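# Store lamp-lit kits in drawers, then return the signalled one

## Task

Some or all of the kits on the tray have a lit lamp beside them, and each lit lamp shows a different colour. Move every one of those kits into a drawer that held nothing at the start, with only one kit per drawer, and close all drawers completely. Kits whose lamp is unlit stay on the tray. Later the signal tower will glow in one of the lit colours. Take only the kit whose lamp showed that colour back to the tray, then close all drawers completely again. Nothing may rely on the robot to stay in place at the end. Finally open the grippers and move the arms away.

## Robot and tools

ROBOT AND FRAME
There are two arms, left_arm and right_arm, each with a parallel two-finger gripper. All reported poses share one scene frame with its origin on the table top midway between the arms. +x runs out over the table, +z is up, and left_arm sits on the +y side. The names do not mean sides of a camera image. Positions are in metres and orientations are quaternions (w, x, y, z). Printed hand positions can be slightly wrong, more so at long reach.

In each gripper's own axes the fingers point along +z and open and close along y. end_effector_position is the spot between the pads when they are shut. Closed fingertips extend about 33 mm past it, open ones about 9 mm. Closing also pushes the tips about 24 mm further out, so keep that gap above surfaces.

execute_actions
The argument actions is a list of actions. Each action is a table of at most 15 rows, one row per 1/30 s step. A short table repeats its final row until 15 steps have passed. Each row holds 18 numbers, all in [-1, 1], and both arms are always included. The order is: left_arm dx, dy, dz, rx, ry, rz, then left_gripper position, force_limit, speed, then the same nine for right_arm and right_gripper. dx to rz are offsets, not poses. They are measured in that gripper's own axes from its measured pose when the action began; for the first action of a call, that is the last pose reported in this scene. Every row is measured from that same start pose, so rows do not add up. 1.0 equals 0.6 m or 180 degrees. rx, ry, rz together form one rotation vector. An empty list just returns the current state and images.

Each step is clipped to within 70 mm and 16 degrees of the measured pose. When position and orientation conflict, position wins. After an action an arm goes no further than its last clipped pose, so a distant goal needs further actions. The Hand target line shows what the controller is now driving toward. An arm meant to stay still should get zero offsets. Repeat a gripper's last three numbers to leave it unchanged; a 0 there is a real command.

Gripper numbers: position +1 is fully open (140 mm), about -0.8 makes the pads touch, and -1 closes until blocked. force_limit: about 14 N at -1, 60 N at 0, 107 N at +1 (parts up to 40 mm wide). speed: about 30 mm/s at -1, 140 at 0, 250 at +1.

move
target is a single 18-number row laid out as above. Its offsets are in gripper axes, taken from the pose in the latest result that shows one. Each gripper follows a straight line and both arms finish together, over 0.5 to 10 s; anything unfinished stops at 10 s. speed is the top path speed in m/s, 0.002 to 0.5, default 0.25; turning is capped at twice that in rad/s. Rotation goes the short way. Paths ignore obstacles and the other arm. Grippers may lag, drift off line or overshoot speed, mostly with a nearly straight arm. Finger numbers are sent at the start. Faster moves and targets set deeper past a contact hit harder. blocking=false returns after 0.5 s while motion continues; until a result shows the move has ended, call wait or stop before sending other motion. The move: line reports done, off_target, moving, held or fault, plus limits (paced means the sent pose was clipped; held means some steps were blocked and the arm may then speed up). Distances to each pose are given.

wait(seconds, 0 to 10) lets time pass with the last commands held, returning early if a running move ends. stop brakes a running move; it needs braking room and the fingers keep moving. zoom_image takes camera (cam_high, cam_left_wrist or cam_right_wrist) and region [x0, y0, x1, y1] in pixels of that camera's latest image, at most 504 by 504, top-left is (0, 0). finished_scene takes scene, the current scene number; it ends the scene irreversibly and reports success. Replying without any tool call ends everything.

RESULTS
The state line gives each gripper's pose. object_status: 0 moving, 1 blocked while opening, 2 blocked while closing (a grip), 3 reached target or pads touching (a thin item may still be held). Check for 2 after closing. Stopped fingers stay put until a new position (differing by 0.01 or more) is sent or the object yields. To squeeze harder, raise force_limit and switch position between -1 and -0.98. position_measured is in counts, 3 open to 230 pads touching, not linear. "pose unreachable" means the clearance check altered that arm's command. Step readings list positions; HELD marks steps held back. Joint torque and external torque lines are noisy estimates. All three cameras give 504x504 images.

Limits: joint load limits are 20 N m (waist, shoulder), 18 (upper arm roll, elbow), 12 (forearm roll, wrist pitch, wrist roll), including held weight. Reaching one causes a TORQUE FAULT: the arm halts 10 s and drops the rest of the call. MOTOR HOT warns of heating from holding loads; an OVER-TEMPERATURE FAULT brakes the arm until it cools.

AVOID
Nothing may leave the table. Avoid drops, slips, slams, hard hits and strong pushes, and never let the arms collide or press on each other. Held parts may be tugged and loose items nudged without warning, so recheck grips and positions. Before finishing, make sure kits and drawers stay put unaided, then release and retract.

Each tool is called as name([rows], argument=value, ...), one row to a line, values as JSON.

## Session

execute_actions(actions=[])

Scene clock: 0.00 s.
left_arm: end_effector_position=(+0.0002, +0.0096, +0.2599) position_measured=3 object_status=3 end_effector_quat_wxyz=(+0.176, +0.235, +0.901, +0.319) | right_arm: end_effector_position=(+0.2487, -0.6056, +0.3349) position_measured=3 object_status=3 end_effector_quat_wxyz=(+0.223, +0.969, -0.072, -0.082)
Joint positions: left_arm=[-1.568 -0.026 -0.058 -2.079  0.379  1.404  0.258] | right_arm=[-0.369 -0.722  0.034 -2.493 -0.445  1.645 -1.557]
Joint velocities: left_arm=[-0.001 -0.001  0.    -0.    -0.     0.001 -0.001] | right_arm=[ 0.001  0.001 -0.001 -0.    -0.001 -0.001 -0.001]
Joint torques (N m, as the joint torque sensors report them, + toward a larger angle): no reading
External joint torques (N m, as the arm's controller estimates them; a push from outside toward a larger angle lowers the number): no reading
Hand target (left_arm): +0.000, +0.010, +0.260; +0.176, +0.235, +0.901, +0.319
Hand target (right_arm): +0.249, -0.606, +0.335; +0.223, +0.969, -0.072, -0.082

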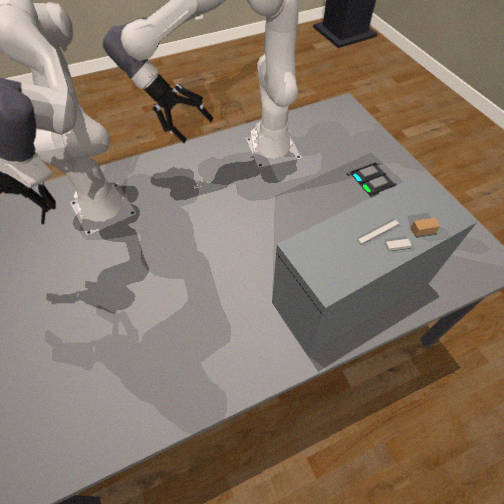

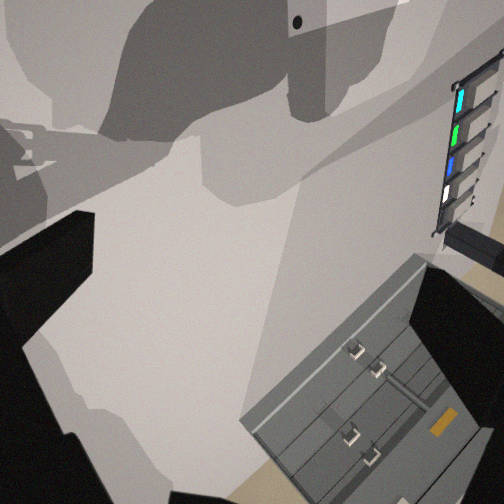

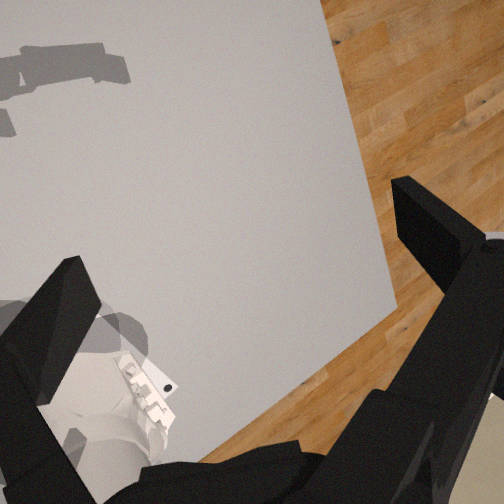

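move(target=[-0.39,0.368,0.419,0.21,0.116,-0.155,0.4,0,0,0,0,0,0.154,0.515,0.071,-0.1,0.3,0], speed=0.4)

move(target=[0.05,0.85,0,0,0,0,0.4,0,0,0.0,0,0,0,0,0,-0.1,0.3,0], speed=0.4)

Scene clock: 11.30 s.
left_arm: end_effector_position=(+0.3823, +0.1674, +0.2522) position_measured=78 object_status=3 end_effector_quat_wxyz=(-0.002, -0.005, +1.000, +0.013) | right_arm: end_effector_position=(+0.2585, -0.5976, +0.3397) position_measured=141 object_status=3 end_effector_quat_wxyz=(-0.117, +0.742, +0.099, +0.653)
Joint positions: left_arm=[-1.407 -0.408  0.99  -2.202  0.382  1.926  0.824] | right_arm=[-0.686 -1.768 -1.542 -3.054 -0.274  2.156 -2.771]
Joint velocities: left_arm=[ 0.    -0.     0.     0.    -0.001 -0.     0.001] | right_arm=[-0.001  0.001 -0.017  0.001  0.    -0.    -0.045]
Joint torques (N m, as the joint torque sensors report them, + toward a larger angle): left_arm=[ -0.57  -5.29 -10.47  23.47   0.26   1.85   0.33] | right_arm=[-1.7   9.4  14.93 -2.22  1.68  1.3  -0.15]
External joint torques (N m, as the arm's controller estimates them; a push from outside toward a larger angle lowers the number): left_arm=[-0.54 -0.66 -0.16  0.64 -0.5  -0.54  0.33] | right_arm=[-1.72 -1.15  0.39 -1.55  0.83  0.22 -0.18]
Hand target (left_arm): +0.382, +0.167, +0.253; -0.002, -0.004, +1.000, +0.012
Hand target (right_arm): +0.259, -0.598, +0.341; -0.112, +0.739, +0.104, +0.656
Off the commanded pose (left_arm): 0.011 m, 2 deg.
Off the commanded pose (right_arm): 0.014 m, 18 deg; orientation clipped at the last step of the last action.
joint sent to its limit (right arm) — the command would take joint 2 (shoulder) past its lower limit and joint 4 (elbow) past its lower limit, so those joints were sent only as far as their limits.
move: off_target (left_arm, right_arm); limits=paced

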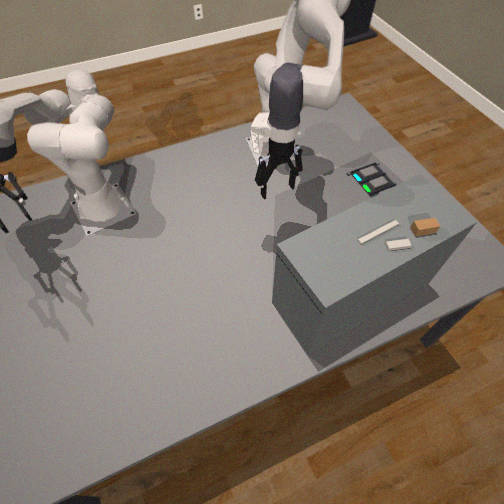

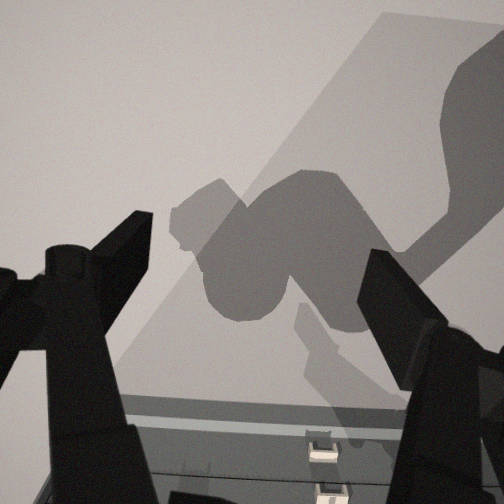

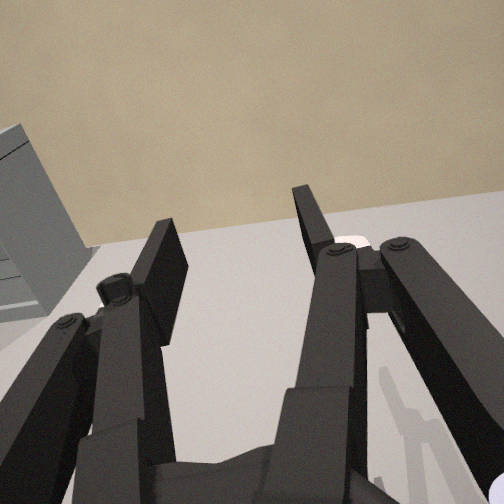

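Scene clock: 13.63 s.
left_arm: end_effector_position=(+0.3424, +0.6840, +0.2579) position_measured=78 object_status=3 end_effector_quat_wxyz=(-0.009, -0.021, +1.000, +0.016) | right_arm: end_effector_position=(+0.2585, -0.5976, +0.3397) position_measured=141 object_status=3 end_effector_quat_wxyz=(-0.117, +0.742, +0.099, +0.653)
Joint positions: left_arm=[-0.87  -1.006  1.22  -2.06   0.947  1.547  1.503] | right_arm=[-0.686 -1.768 -1.542 -3.054 -0.274  2.156 -2.772]
Joint velocities: left_arm=[-0.001  0.001  0.001  0.     0.    -0.001  0.03 ] | right_arm=[-0.    -0.001 -0.    -0.001  0.     0.     0.   ]
Joint torques (N m, as the joint torque sensors report them, + toward a larger angle): left_arm=[ -0.43  17.4  -26.61  15.58   1.68   1.89   0.28] | right_arm=[-0.56 10.32 15.59 -1.83  0.77  0.97  0.12]
External joint torques (N m, as the arm's controller estimates them; a push from outside toward a larger angle lowers the number): left_arm=[-0.28 -1.84 -1.36  1.37  0.8  -0.49  0.28] | right_arm=[-0.56 -0.18  1.11 -1.08 -0.08 -0.09  0.09]
Hand target (left_arm): +0.342, +0.685, +0.258; -0.010, -0.014, +1.000, +0.017
Hand target (right_arm): +0.259, -0.598, +0.340; -0.117, +0.742, +0.099, +0.653
Off the commanded pose (left_arm): 0.011 m, 2 deg.
Off the commanded pose (right_arm): 0.000 m, 0 deg.
move: off_target (left_arm)

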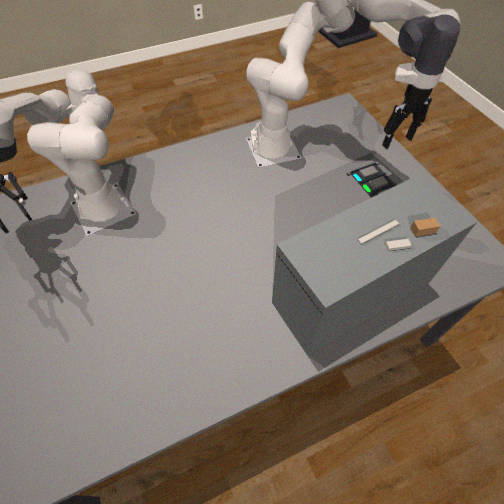

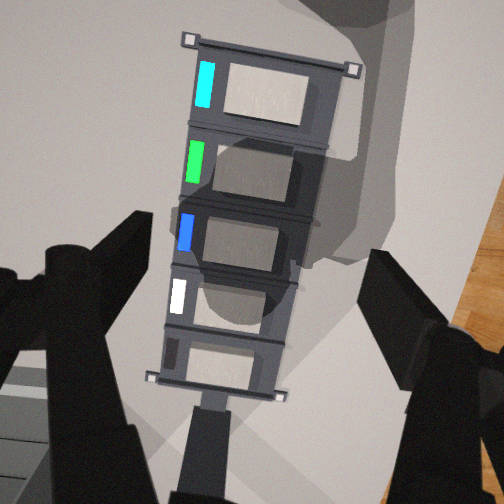

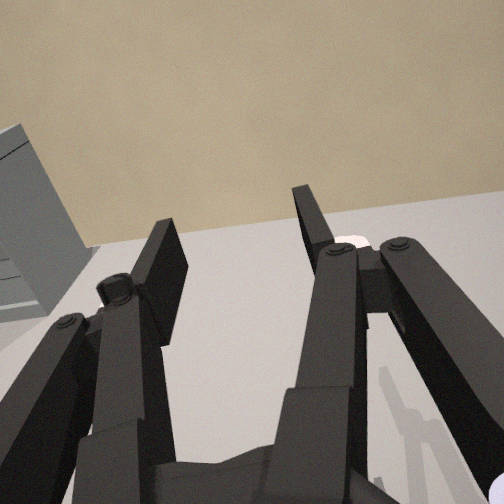

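move(target=[0,0,0,0,0,0,0.4,0,0,-0.17,-0.083,0.56,0,0.1,0,-0.1,0.3,0], speed=0.4)

Scene clock: 18.67 s.
left_arm: end_effector_position=(+0.3424, +0.6841, +0.2580) position_measured=78 object_status=3 end_effector_quat_wxyz=(-0.009, -0.018, +1.000, +0.016) | right_arm: end_effector_position=(+0.3311, -0.5261, +0.2992) position_measured=141 object_status=3 end_effector_quat_wxyz=(-0.220, +0.696, +0.151, +0.666)
Joint positions: left_arm=[-0.87  -1.006  1.22  -2.06   0.947  1.547  1.508] | right_arm=[-0.346 -1.76  -1.888 -3.055 -0.503  2.312 -2.802]
Joint velocities: left_arm=[-0.001 -0.     0.001  0.     0.001 -0.    -0.003] | right_arm=[-0.    -0.001 -0.001 -0.     0.    -0.    -0.001]
Joint torques (N m, as the joint torque sensors report them, + toward a larger angle): left_arm=[  0.16  17.81 -26.56  14.04   0.58   2.42  -0.1 ] | right_arm=[-1.65  9.55 17.21 -8.54  0.64  0.74  0.15]
External joint torques (N m, as the arm's controller estimates them; a push from outside toward a larger angle lowers the number): left_arm=[ 0.17 -1.34 -1.38 -0.24 -0.31  0.05 -0.1 ] | right_arm=[-1.69  0.07  2.85  0.23  0.38  0.14  0.13]
Hand target (left_arm): +0.342, +0.684, +0.258; -0.009, -0.021, +1.000, +0.016
Hand target (right_arm): +0.331, -0.529, +0.299; -0.219, +0.697, +0.149, +0.666
Off the commanded pose (left_arm): 0.000 m, 0 deg.
Off the commanded pose (right_arm): 0.251 m, 19 deg; position and orientation clipped at the last step of the last action.
move: held (right_arm); limits=paced,held; held on 24 of 38 steps (right_arm), including the last (right_arm)
pose unreachable (right arm): on one or more control steps of this call, first in action 0 (counted from 0), this arm could not follow its commanded pose, so it was not sent that pose on those steps. On the call's last step it was still not sent that pose. It may still have moved: this result reports where it is.
cause: the commanded pose would bring two parts of the arm too close to each other (joints 2 (shoulder) to 5 (forearm roll) lie between them).

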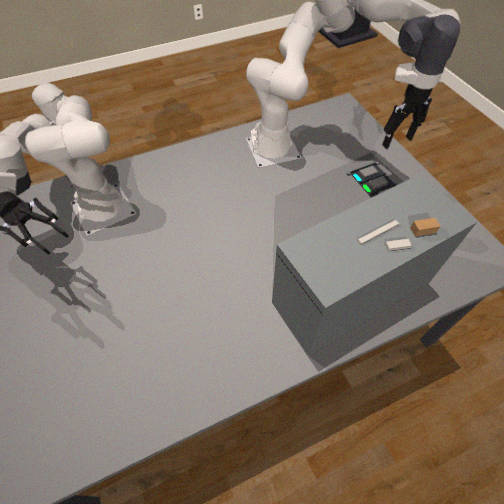

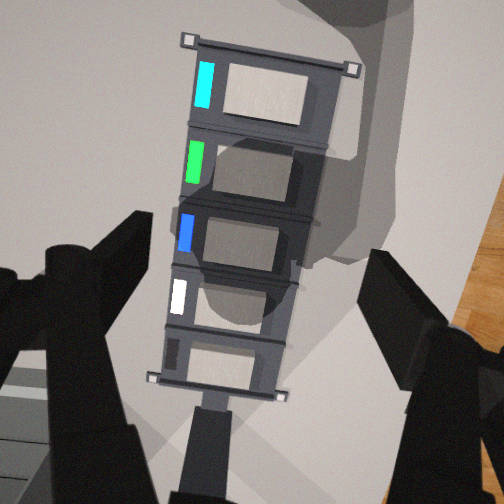

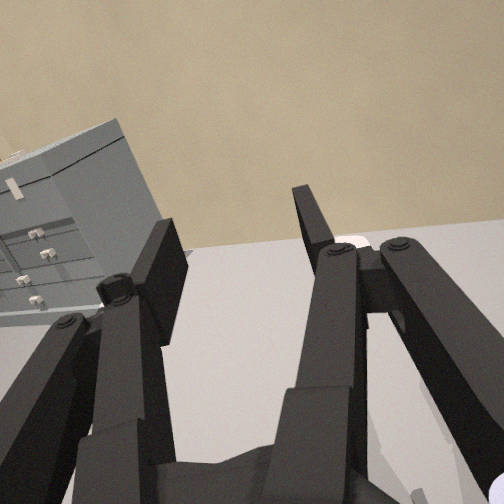

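move(target=[0,0,0,0,0,0,0.4,0,0,0,0.3,-0.05,-0.156,-0.473,0.107,-0.1,0.3,0], speed=0.4)

Scene clock: 23.53 s.
left_arm: end_effector_position=(+0.3424, +0.6841, +0.2580) position_measured=78 object_status=3 end_effector_quat_wxyz=(-0.009, -0.019, +1.000, +0.016) | right_arm: end_effector_position=(+0.3868, -0.7033, +0.2725) position_measured=141 object_status=3 end_effector_quat_wxyz=(-0.002, +1.000, -0.002, -0.009)
Joint positions: left_arm=[-0.87  -1.006  1.22  -2.06   0.947  1.547  1.507] | right_arm=[ 0.064 -0.243 -0.763 -2.12  -0.185  1.918 -2.035]
Joint velocities: left_arm=[ 0.001 -0.    -0.002 -0.     0.001  0.001 -0.   ] | right_arm=[ 0.    -0.002 -0.001  0.001  0.002 -0.013  0.011]
Joint torques (N m, as the joint torque sensors report them, + toward a larger angle): left_arm=[  0.5   17.   -26.32  13.64   0.7    2.32   0.19] | right_arm=[ -1.69 -13.93   5.66  25.71   1.91   2.18   0.54]
External joint torques (N m, as the arm's controller estimates them; a push from outside toward a larger angle lowers the number): left_arm=[ 0.47 -2.17 -1.08 -0.65 -0.19 -0.05  0.18] | right_arm=[-1.59  2.23  0.77  1.7   1.09 -0.3   0.54]
Hand target (left_arm): +0.342, +0.684, +0.258; -0.009, -0.018, +1.000, +0.016
Hand target (right_arm): +0.386, -0.703, +0.273; -0.004, +1.000, -0.009, -0.010
Off the commanded pose (left_arm): 0.000 m, 0 deg.
Off the commanded pose (right_arm): 0.015 m, 1 deg.
move: off_target (right_arm)

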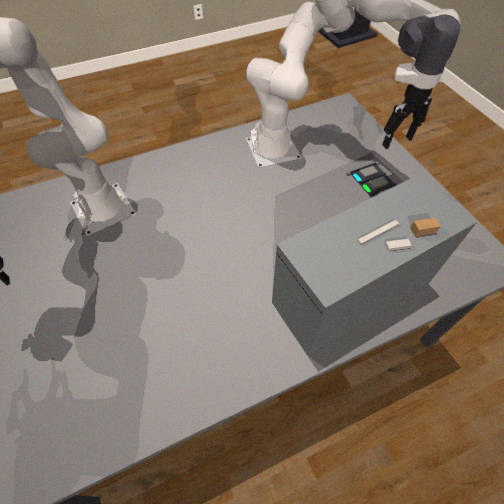

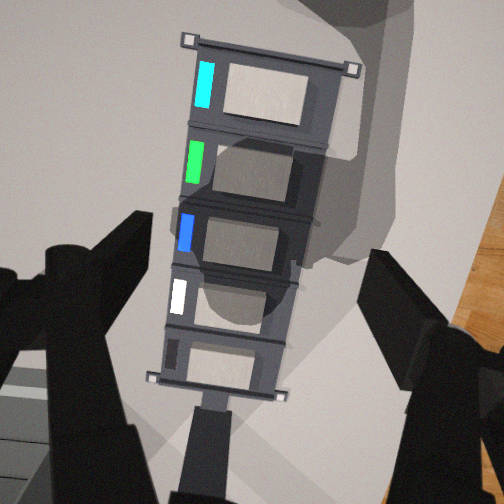

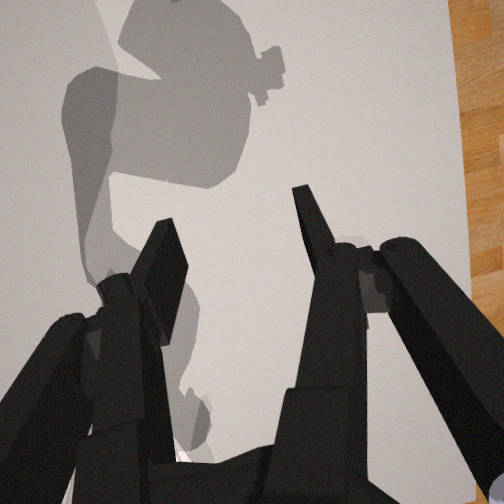

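move(target=[0.117,0.008,0.23,0,0,0,0.4,0,0,0.15,-1,0,0,0,0,-0.1,0.3,0], speed=0.4)

move(target=[0,0,0,0,0,0,0.4,0,0,0,-0.2,0.05,0,0.3,0,-0.1,0.3,0], speed=0.4)

Scene clock: 29.77 s.
left_arm: end_effector_position=(+0.2690, +0.6909, +0.1206) position_measured=78 object_status=3 end_effector_quat_wxyz=(-0.012, -0.017, +1.000, +0.016) | right_arm: end_effector_position=(+0.4791, -0.1119, +0.2658) position_measured=141 object_status=3 end_effector_quat_wxyz=(+0.009, +1.000, +0.004, -0.011)
Joint positions: left_arm=[-0.651 -1.146  1.378 -2.392  1.173  1.728  1.496] | right_arm=[ 0.358  0.105  0.046 -1.811 -0.01   1.888 -1.022]
Joint velocities: left_arm=[ 0.     0.     0.002 -0.001  0.002  0.002  0.001] | right_arm=[-0.001  0.    -0.     0.001 -0.001 -0.002  0.031]
Joint torques (N m, as the joint torque sensors report them, + toward a larger angle): left_arm=[  1.88  16.18 -24.74   8.26   1.75   2.86  -0.08] | right_arm=[  0.18 -32.76   0.93  25.89  -0.4    2.12   0.41]
External joint torques (N m, as the arm's controller estimates them; a push from outside toward a larger angle lowers the number): left_arm=[ 1.87 -1.52  0.84 -2.54  0.89  0.52 -0.08] | right_arm=[ 0.33  2.76  0.82  1.62 -1.18 -0.32  0.41]
Hand target (left_arm): +0.269, +0.692, +0.120; -0.012, -0.019, +1.000, +0.017
Hand target (right_arm): +0.480, -0.113, +0.266; +0.011, +1.000, -0.003, -0.010
Off the commanded pose (left_arm): 0.001 m, 0 deg.
Off the commanded pose (right_arm): 0.011 m, 1 deg.
move: off_target (right_arm)

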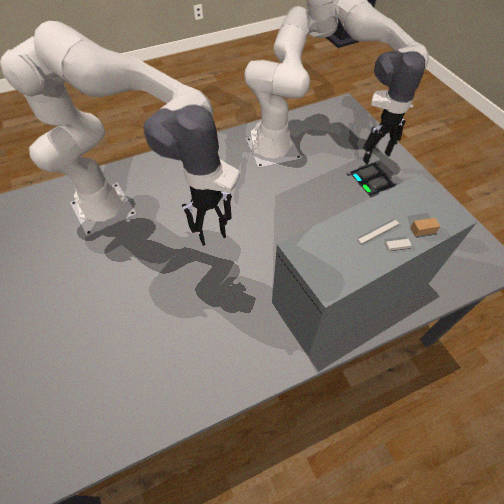

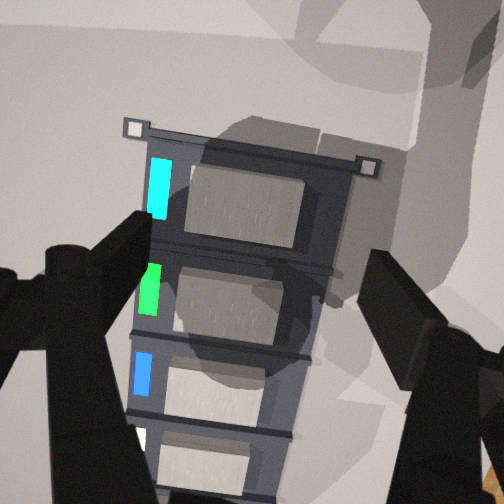

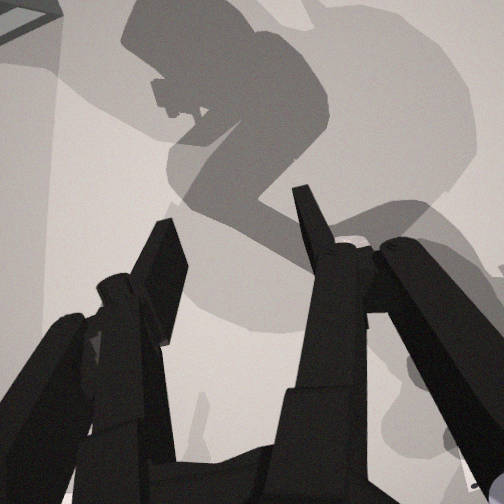

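Scene clock: 32.60 s.
left_arm: end_effector_position=(+0.2690, +0.6909, +0.1206) position_measured=78 object_status=3 end_effector_quat_wxyz=(-0.012, -0.017, +1.000, +0.016) | right_arm: end_effector_position=(+0.4846, +0.0030, +0.2360) position_measured=141 object_status=3 end_effector_quat_wxyz=(+0.014, +0.893, +0.010, +0.450)
Joint positions: left_arm=[-0.651 -1.146  1.378 -2.392  1.173  1.728  1.496] | right_arm=[ 0.483  0.034  0.282 -2.261 -1.382  2.416  0.377]
Joint velocities: left_arm=[-0.    -0.    -0.    -0.001 -0.001  0.    -0.001] | right_arm=[-0.    -0.001  0.     0.    -0.004 -0.001  0.035]
Joint torques (N m, as the joint torque sensors report them, + toward a larger angle): left_arm=[  0.35  15.12 -26.92  10.6    0.82   2.35   0.03] | right_arm=[  0.7  -26.88   2.43  20.52  -0.87   0.19   0.4 ]
External joint torques (N m, as the arm's controller estimates them; a push from outside toward a larger angle lowers the number): left_arm=[ 0.48 -2.61 -1.25 -0.13 -0.03  0.    0.03] | right_arm=[ 0.73  2.59  2.15 -1.36 -1.18 -0.49  0.37]
Hand target (left_arm): +0.269, +0.691, +0.121; -0.012, -0.017, +1.000, +0.016
Hand target (right_arm): +0.483, +0.004, +0.234; +0.012, +0.893, +0.006, +0.451
Off the commanded pose (left_arm): 0.000 m, 0 deg.
Off the commanded pose (right_arm): 0.009 m, 1 deg.
move: off_target (right_arm); limits=paced

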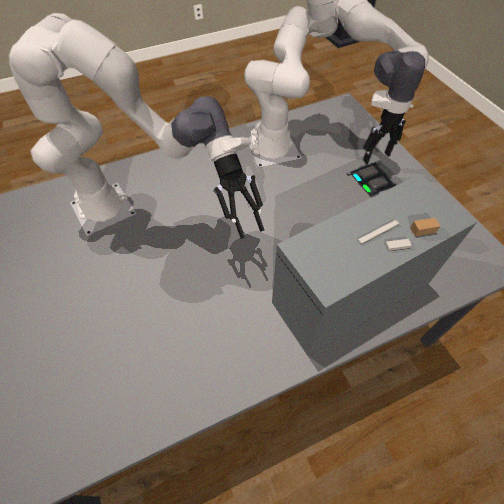

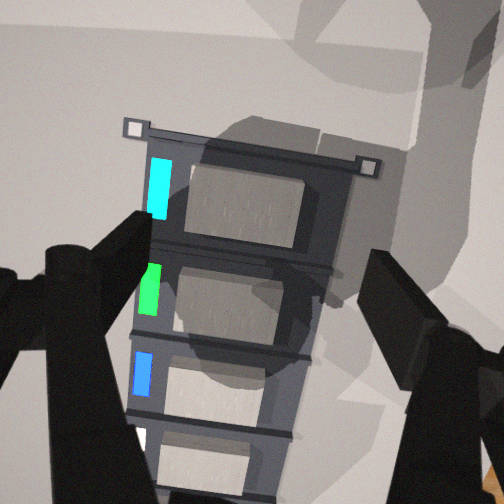

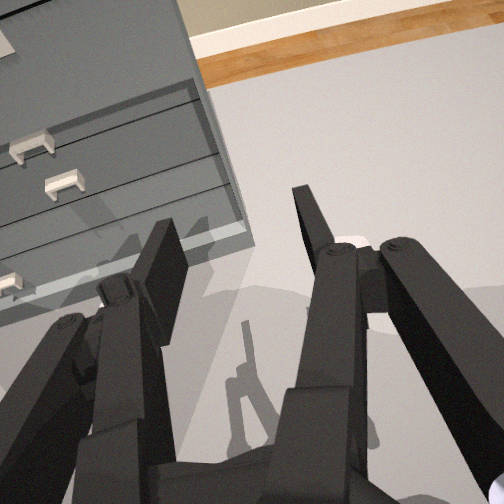

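move(target=[0.005,-0.014,0.123,0,0,0,0.4,0,0,-0.128,-0.16,0.02,0,0.175,0,-0.1,0.3,0], speed=0.3)

move(target=[0,0,0,0,0,0,-1,0,-0.5,0,0,0,0,0,0,-0.1,0.3,0])

Scene clock: 37.03 s.
left_arm: end_effector_position=(+0.2637, +0.6851, +0.0469) position_measured=78 object_status=3 end_effector_quat_wxyz=(-0.013, -0.016, +1.000, +0.016) | right_arm: end_effector_position=(+0.4490, +0.0959, +0.1671) position_measured=141 object_status=3 end_effector_quat_wxyz=(+0.017, +0.735, +0.020, +0.678)
Joint positions: left_arm=[-0.68  -1.163  1.555 -2.449  1.32   1.841  1.448] | right_arm=[ 0.828  0.557  0.293 -2.093 -1.905  1.68   0.985]
Joint velocities: left_arm=[ 0.    -0.001 -0.     0.     0.     0.001 -0.003] | right_arm=[-0.001  0.001  0.001  0.    -0.    -0.01   0.03 ]
Joint torques (N m, as the joint torque sensors report them, + toward a larger angle): left_arm=[ -1.15  17.22 -25.09   5.93   1.79   2.72  -0.02] | right_arm=[  0.13 -37.82   4.67  18.67  -2.33  -2.4    0.41]
External joint torques (N m, as the arm's controller estimates them; a push from outside toward a larger angle lowers the number): left_arm=[-1.24 -1.57  0.51 -2.38  0.96  0.37 -0.02] | right_arm=[ 0.24  2.84  1.07  2.08 -1.24 -0.48  0.38]
Hand target (left_arm): +0.265, +0.684, +0.046; -0.013, -0.016, +1.000, +0.017
Hand target (right_arm): +0.449, +0.097, +0.168; +0.011, +0.733, +0.015, +0.680
Off the commanded pose (left_arm): 0.001 m, 0 deg.
Off the commanded pose (right_arm): 0.003 m, 1 deg.
move: done

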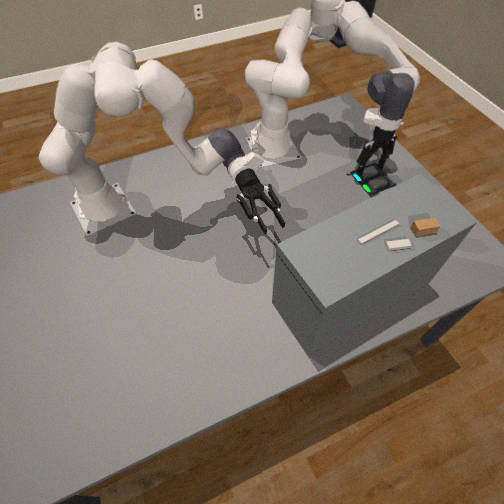

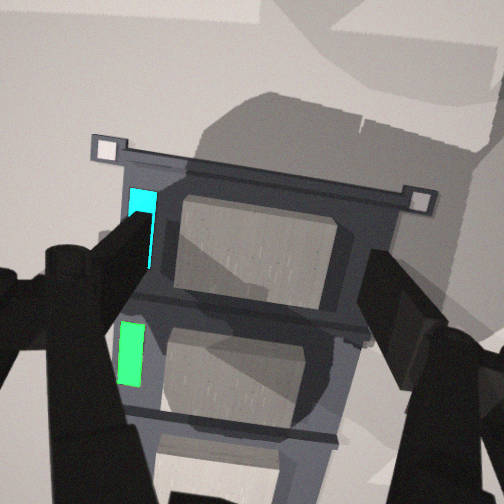

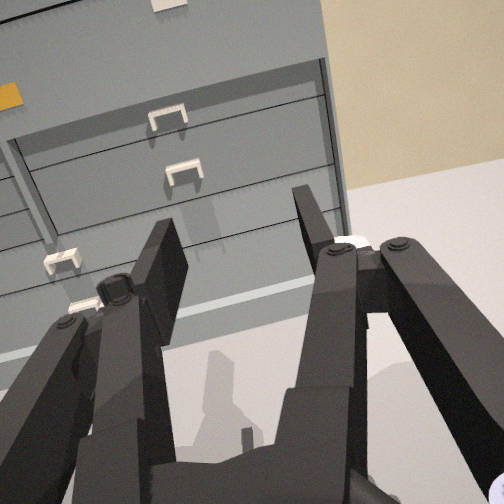

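Scene clock: 37.63 s.
left_arm: end_effector_position=(+0.2640, +0.6852, +0.0474) position_measured=133 object_status=0 end_effector_quat_wxyz=(-0.013, -0.016, +1.000, +0.016) | right_arm: end_effector_position=(+0.4490, +0.0959, +0.1671) position_measured=141 object_status=3 end_effector_quat_wxyz=(+0.017, +0.735, +0.020, +0.678)
Joint positions: left_arm=[-0.68  -1.163  1.554 -2.449  1.32   1.841  1.448] | right_arm=[ 0.828  0.557  0.293 -2.093 -1.905  1.68   0.985]
Joint velocities: left_arm=[ 0.001  0.     0.001  0.001 -0.001 -0.001 -0.   ] | right_arm=[-0.001 -0.001 -0.    -0.001 -0.     0.     0.   ]
Joint torques (N m, as the joint torque sensors report them, + toward a larger angle): left_arm=[ -0.6   16.55 -26.46   8.21   0.69   2.27   0.19] | right_arm=[ -0.51 -39.31   4.73  17.13  -1.21  -1.96   0.1 ]
External joint torques (N m, as the arm's controller estimates them; a push from outside toward a larger angle lowers the number): left_arm=[-0.62 -2.22 -0.86 -0.01 -0.13 -0.07  0.18] | right_arm=[-0.57  1.25  1.    0.63 -0.13 -0.07  0.07]
Hand target (left_arm): +0.264, +0.685, +0.047; -0.013, -0.016, +1.000, +0.016
Hand target (right_arm): +0.449, +0.096, +0.167; +0.017, +0.735, +0.020, +0.678
Off the commanded pose (left_arm): 0.001 m, 0 deg.
Off the commanded pose (right_arm): 0.000 m, 0 deg.
move: done

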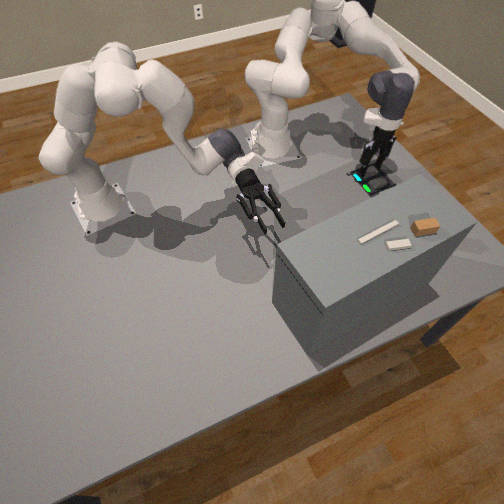

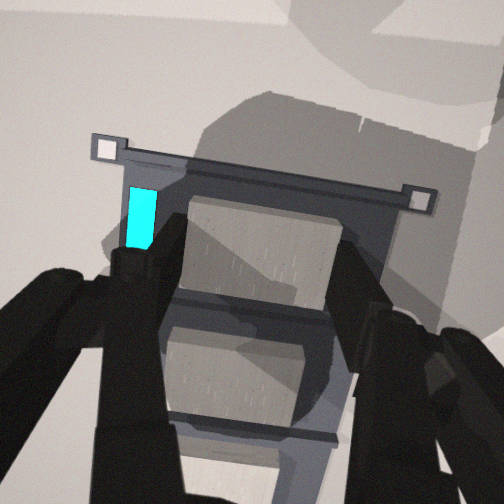

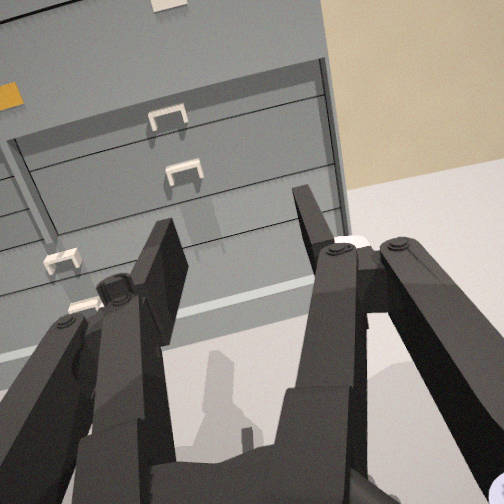

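move(target=[0,0,-0.3,0,0,0,-1,0,-0.5,-0.02,-0.075,0.155,-0.015,0,0,-0.1,0.3,0])

Scene clock: 40.80 s.
left_arm: end_effector_position=(+0.2685, +0.6813, +0.2273) position_measured=133 object_status=2 end_effector_quat_wxyz=(-0.012, -0.019, +1.000, +0.016) | right_arm: end_effector_position=(+0.5387, +0.1409, +0.1449) position_measured=141 object_status=3 end_effector_quat_wxyz=(+0.031, +0.735, -0.002, +0.677)
Joint positions: left_arm=[-0.624 -1.098  1.144 -2.286  0.977  1.566  1.531] | right_arm=[ 0.788  0.79   0.237 -1.735 -1.954  1.753  0.879]
Joint velocities: left_arm=[-0.    -0.     0.    -0.001  0.    -0.012  0.008] | right_arm=[-0.001  0.001  0.    -0.     0.002  0.002 -0.018]
Joint torques (N m, as the joint torque sensors report them, + toward a larger angle): left_arm=[  1.53  12.21 -26.27  15.1   -0.27   1.86   0.26] | right_arm=[ -0.11 -45.38   3.65  20.85  -2.28  -1.47  -0.3 ]
External joint torques (N m, as the arm's controller estimates them; a push from outside toward a larger angle lowers the number): left_arm=[ 1.48 -3.73 -1.98  1.17 -1.17 -0.49  0.26] | right_arm=[ 0.05  2.91 -0.25  2.25 -1.08  0.28 -0.33]
Hand target (left_arm): +0.268, +0.681, +0.229; -0.012, -0.017, +1.000, +0.014
Hand target (right_arm): +0.539, +0.142, +0.145; +0.034, +0.735, +0.004, +0.677
Off the commanded pose (left_arm): 0.002 m, 0 deg.
Off the commanded pose (right_arm): 0.002 m, 1 deg.
move: done

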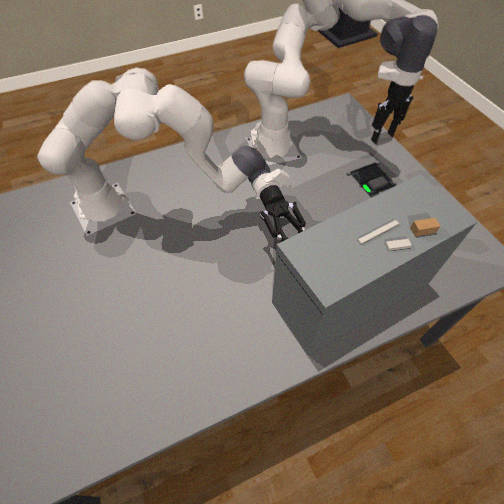

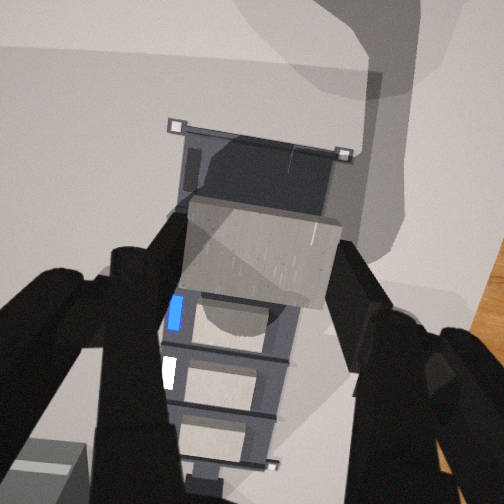

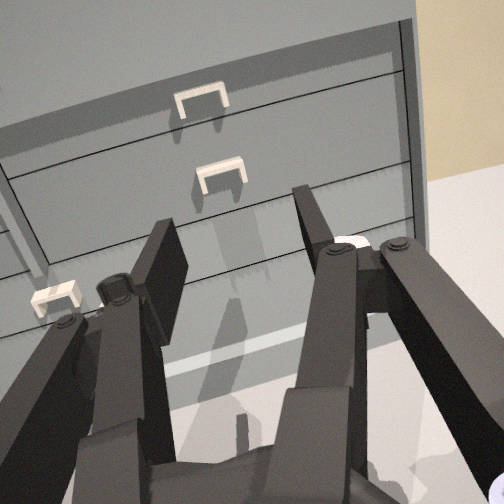

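move(target=[0,0,-0.08,0,0,0,-1,0,-0.5,0.008,-0.008,0.06,-0.015,0,0,-0.1,0.3,0], speed=0.12)

Scene clock: 43.30 s.
left_arm: end_effector_position=(+0.2695, +0.6816, +0.2743) position_measured=133 object_status=2 end_effector_quat_wxyz=(-0.011, -0.023, +1.000, +0.017) | right_arm: end_effector_position=(+0.5741, +0.1458, +0.1478) position_measured=141 object_status=3 end_effector_quat_wxyz=(+0.043, +0.733, -0.021, +0.678)
Joint positions: left_arm=[-0.634 -1.069  1.067 -2.203  0.911  1.492  1.546] | right_arm=[ 0.766  0.863  0.229 -1.597 -1.947  1.765  0.827]
Joint velocities: left_arm=[-0.005 -0.002 -0.001  0.    -0.    -0.013  0.004] | right_arm=[ 0.001  0.001 -0.     0.004 -0.     0.001 -0.023]
Joint torques (N m, as the joint torque sensors report them, + toward a larger angle): left_arm=[ -0.78  14.67 -26.84  16.23  -0.36   2.02   0.23] | right_arm=[ -1.48 -47.5    4.8   21.06  -0.37  -1.37  -0.21]
External joint torques (N m, as the arm's controller estimates them; a push from outside toward a larger angle lowers the number): left_arm=[-0.74 -1.14 -3.09  1.62 -1.26 -0.35  0.23] | right_arm=[-1.49  3.12  0.73  1.51  0.91  0.29 -0.24]
Hand target (left_arm): +0.269, +0.680, +0.276; -0.012, -0.019, +1.000, +0.016
Hand target (right_arm): +0.575, +0.145, +0.146; +0.048, +0.735, -0.018, +0.676
Off the commanded pose (left_arm): 0.002 m, 0 deg.
Off the commanded pose (right_arm): 0.002 m, 1 deg.
move: done

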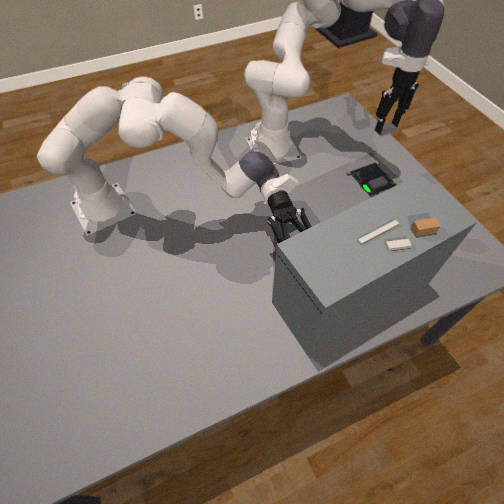

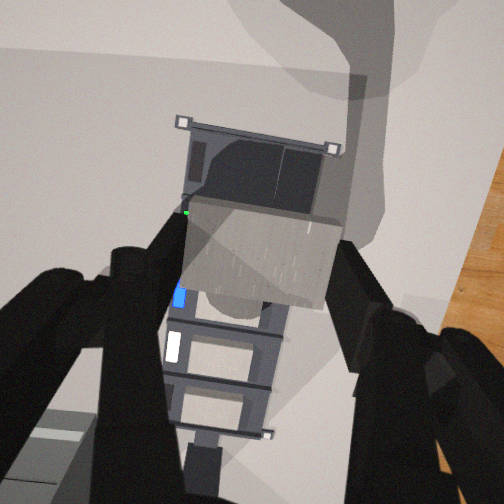

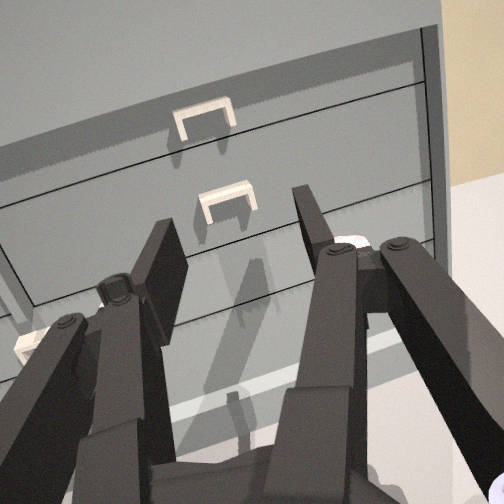

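move(target=[0,0,0,0,0,0,-1,0,-0.5,0.006,0.004,0.033,0.028,0,0,-0.1,0.3,0], speed=0.1)

Scene clock: 45.33 s.
left_arm: end_effector_position=(+0.2689, +0.6815, +0.2742) position_measured=133 object_status=2 end_effector_quat_wxyz=(-0.012, -0.022, +1.000, +0.017) | right_arm: end_effector_position=(+0.5941, +0.1407, +0.1496) position_measured=141 object_status=3 end_effector_quat_wxyz=(+0.016, +0.734, +0.010, +0.678)
Joint positions: left_arm=[-0.634 -1.069  1.067 -2.203  0.911  1.49   1.547] | right_arm=[ 0.714  0.817  0.215 -1.667 -2.049  1.856  0.868]
Joint velocities: left_arm=[ 0.    -0.001 -0.    -0.    -0.001 -0.     0.   ] | right_arm=[-0.001  0.    -0.001 -0.    -0.003  0.009  0.018]
Joint torques (N m, as the joint torque sensors report them, + toward a larger angle): left_arm=[ -0.28  14.44 -24.99  13.53   0.73   2.62  -0.01] | right_arm=[ -1.26 -48.86   5.42  18.38  -2.23  -1.41   0.42]
External joint torques (N m, as the arm's controller estimates them; a push from outside toward a larger angle lowers the number): left_arm=[-0.34 -1.35 -1.3  -1.11 -0.18  0.27 -0.01] | right_arm=[-1.1   0.85  1.72 -1.05 -1.12  0.33  0.39]
Hand target (left_arm): +0.269, +0.682, +0.274; -0.011, -0.023, +1.000, +0.017
Hand target (right_arm): +0.594, +0.142, +0.150; +0.010, +0.735, +0.008, +0.678
Off the commanded pose (left_arm): 0.001 m, 0 deg.
Off the commanded pose (right_arm): 0.001 m, 1 deg.
move: done

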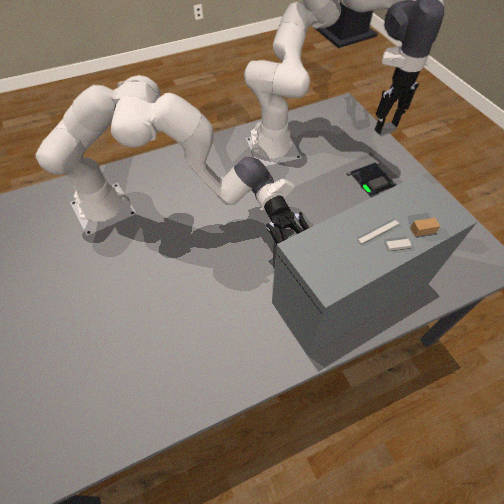

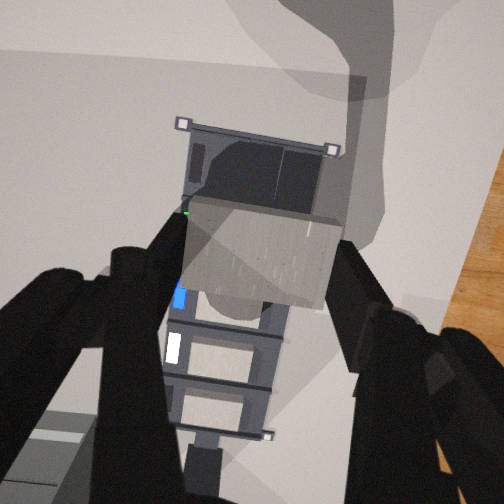

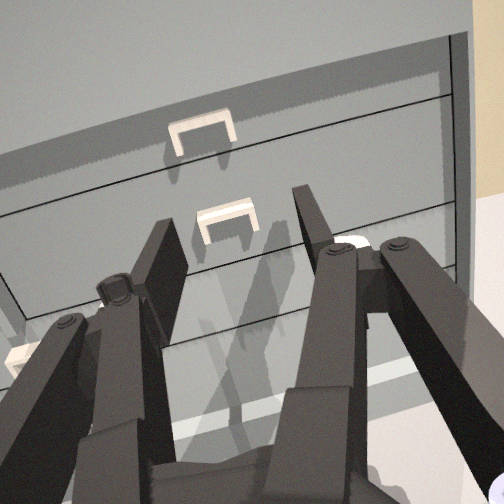

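move(target=[0,0,0,0,0,0,-1,0,-0.5,-0.002,0,0.028,0.008,0,0,-0.1,0.3,0], speed=0.05)

move(target=[0,0,0,0,0,0,-1,0,-0.5,0,0,0,0,0,0,-1,0.3,-0.5])

Scene clock: 48.13 s.
left_arm: end_effector_position=(+0.2689, +0.6815, +0.2742) position_measured=133 object_status=2 end_effector_quat_wxyz=(-0.012, -0.022, +1.000, +0.017) | right_arm: end_effector_position=(+0.6074, +0.1402, +0.1482) position_measured=141 object_status=3 end_effector_quat_wxyz=(+0.009, +0.734, +0.017, +0.679)
Joint positions: left_arm=[-0.634 -1.069  1.067 -2.203  0.911  1.49   1.547] | right_arm=[ 0.696  0.824  0.206 -1.654 -2.082  1.889  0.873]
Joint velocities: left_arm=[ 0.    -0.001  0.    -0.001 -0.     0.    -0.001] | right_arm=[-0.004  0.002 -0.    -0.002 -0.005  0.     0.002]
Joint torques (N m, as the joint torque sensors report them, + toward a larger angle): left_arm=[  0.02  13.37 -24.49  13.35   0.73   2.34   0.05] | right_arm=[ -3.32 -46.09   3.14  23.16  -3.18  -0.21   0.32]
External joint torques (N m, as the arm's controller estimates them; a push from outside toward a larger angle lowers the number): left_arm=[ 0.13 -2.53 -0.74 -1.18 -0.17 -0.02  0.05] | right_arm=[-3.3   3.55 -0.54  3.81 -2.13  1.5   0.29]
Hand target (left_arm): +0.269, +0.682, +0.274; -0.012, -0.022, +1.000, +0.017
Hand target (right_arm): +0.611, +0.141, +0.147; +0.006, +0.735, +0.018, +0.678
Off the commanded pose (left_arm): 0.000 m, 0 deg.
Off the commanded pose (right_arm): 0.004 m, 0 deg.
move: off_target (right_arm)

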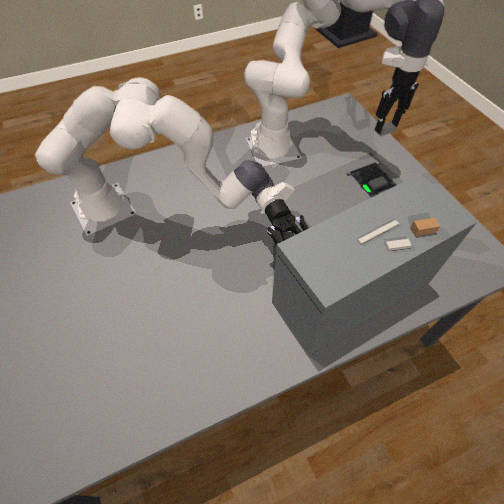

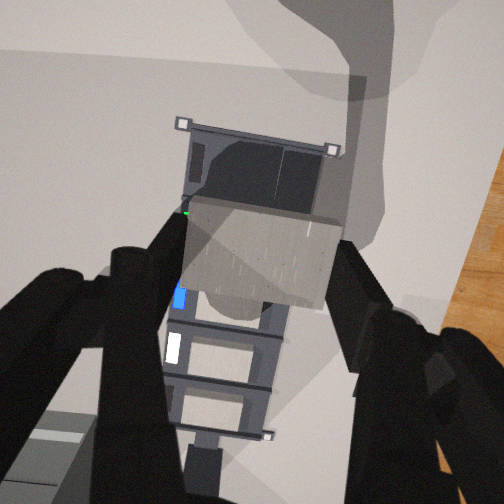

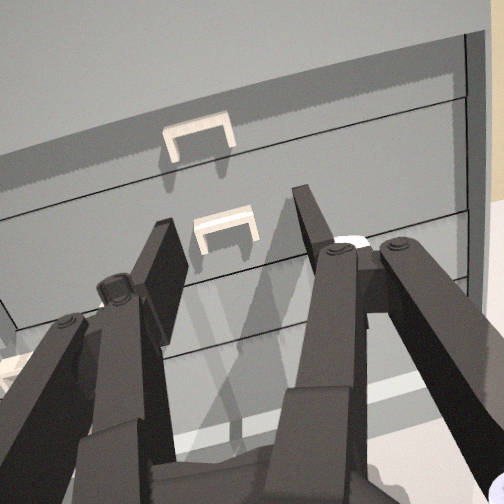

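Scene clock: 48.73 s.
left_arm: end_effector_position=(+0.2689, +0.6815, +0.2742) position_measured=133 object_status=2 end_effector_quat_wxyz=(-0.012, -0.022, +1.000, +0.017) | right_arm: end_effector_position=(+0.6040, +0.1448, +0.1478) position_measured=194 object_status=2 end_effector_quat_wxyz=(+0.006, +0.735, +0.020, +0.678)
Joint positions: left_arm=[-0.634 -1.069  1.067 -2.203  0.911  1.49   1.547] | right_arm=[ 0.7    0.824  0.208 -1.654 -2.084  1.892  0.873]
Joint velocities: left_arm=[-0.     0.    -0.001  0.001  0.     0.    -0.001] | right_arm=[ 0.001  0.001  0.001 -0.001 -0.    -0.    -0.002]
Joint torques (N m, as the joint torque sensors report them, + toward a larger angle): left_arm=[ -0.01  15.11 -24.94  13.89   0.75   2.25   0.23] | right_arm=[ -2.47 -48.33   2.84  19.65  -0.68  -2.25   0.16]
External joint torques (N m, as the arm's controller estimates them; a push from outside toward a larger angle lowers the number): left_arm=[ 0.03 -0.77 -1.17 -0.74 -0.16 -0.11  0.23] | right_arm=[-2.55  1.44 -0.95  0.22  0.38 -0.54  0.13]
Hand target (left_arm): +0.269, +0.682, +0.274; -0.012, -0.022, +1.000, +0.017
Hand target (right_arm): +0.607, +0.140, +0.148; +0.009, +0.734, +0.017, +0.679
Off the commanded pose (left_arm): 0.000 m, 0 deg.
Off the commanded pose (right_arm): 0.006 m, 1 deg.
move: off_target (right_arm)

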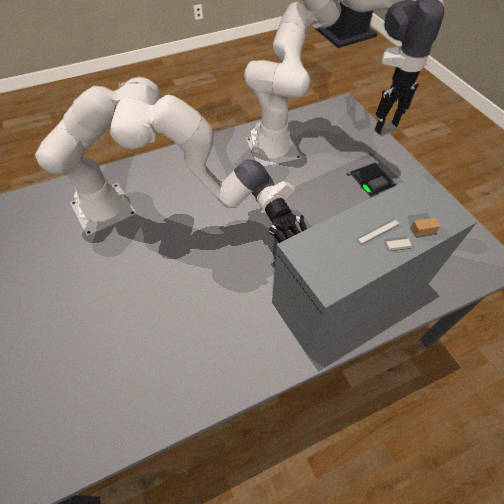

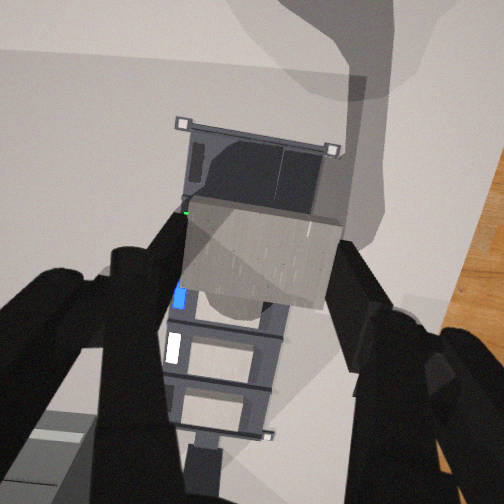

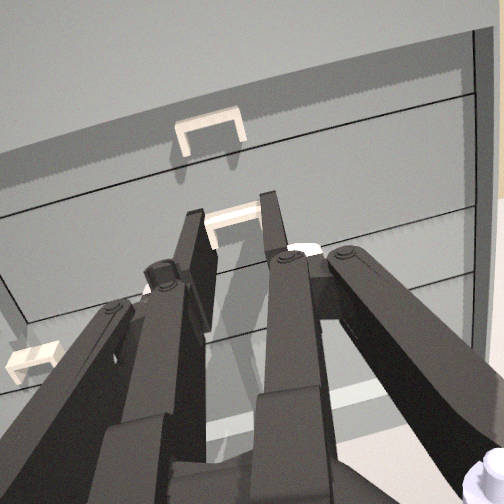

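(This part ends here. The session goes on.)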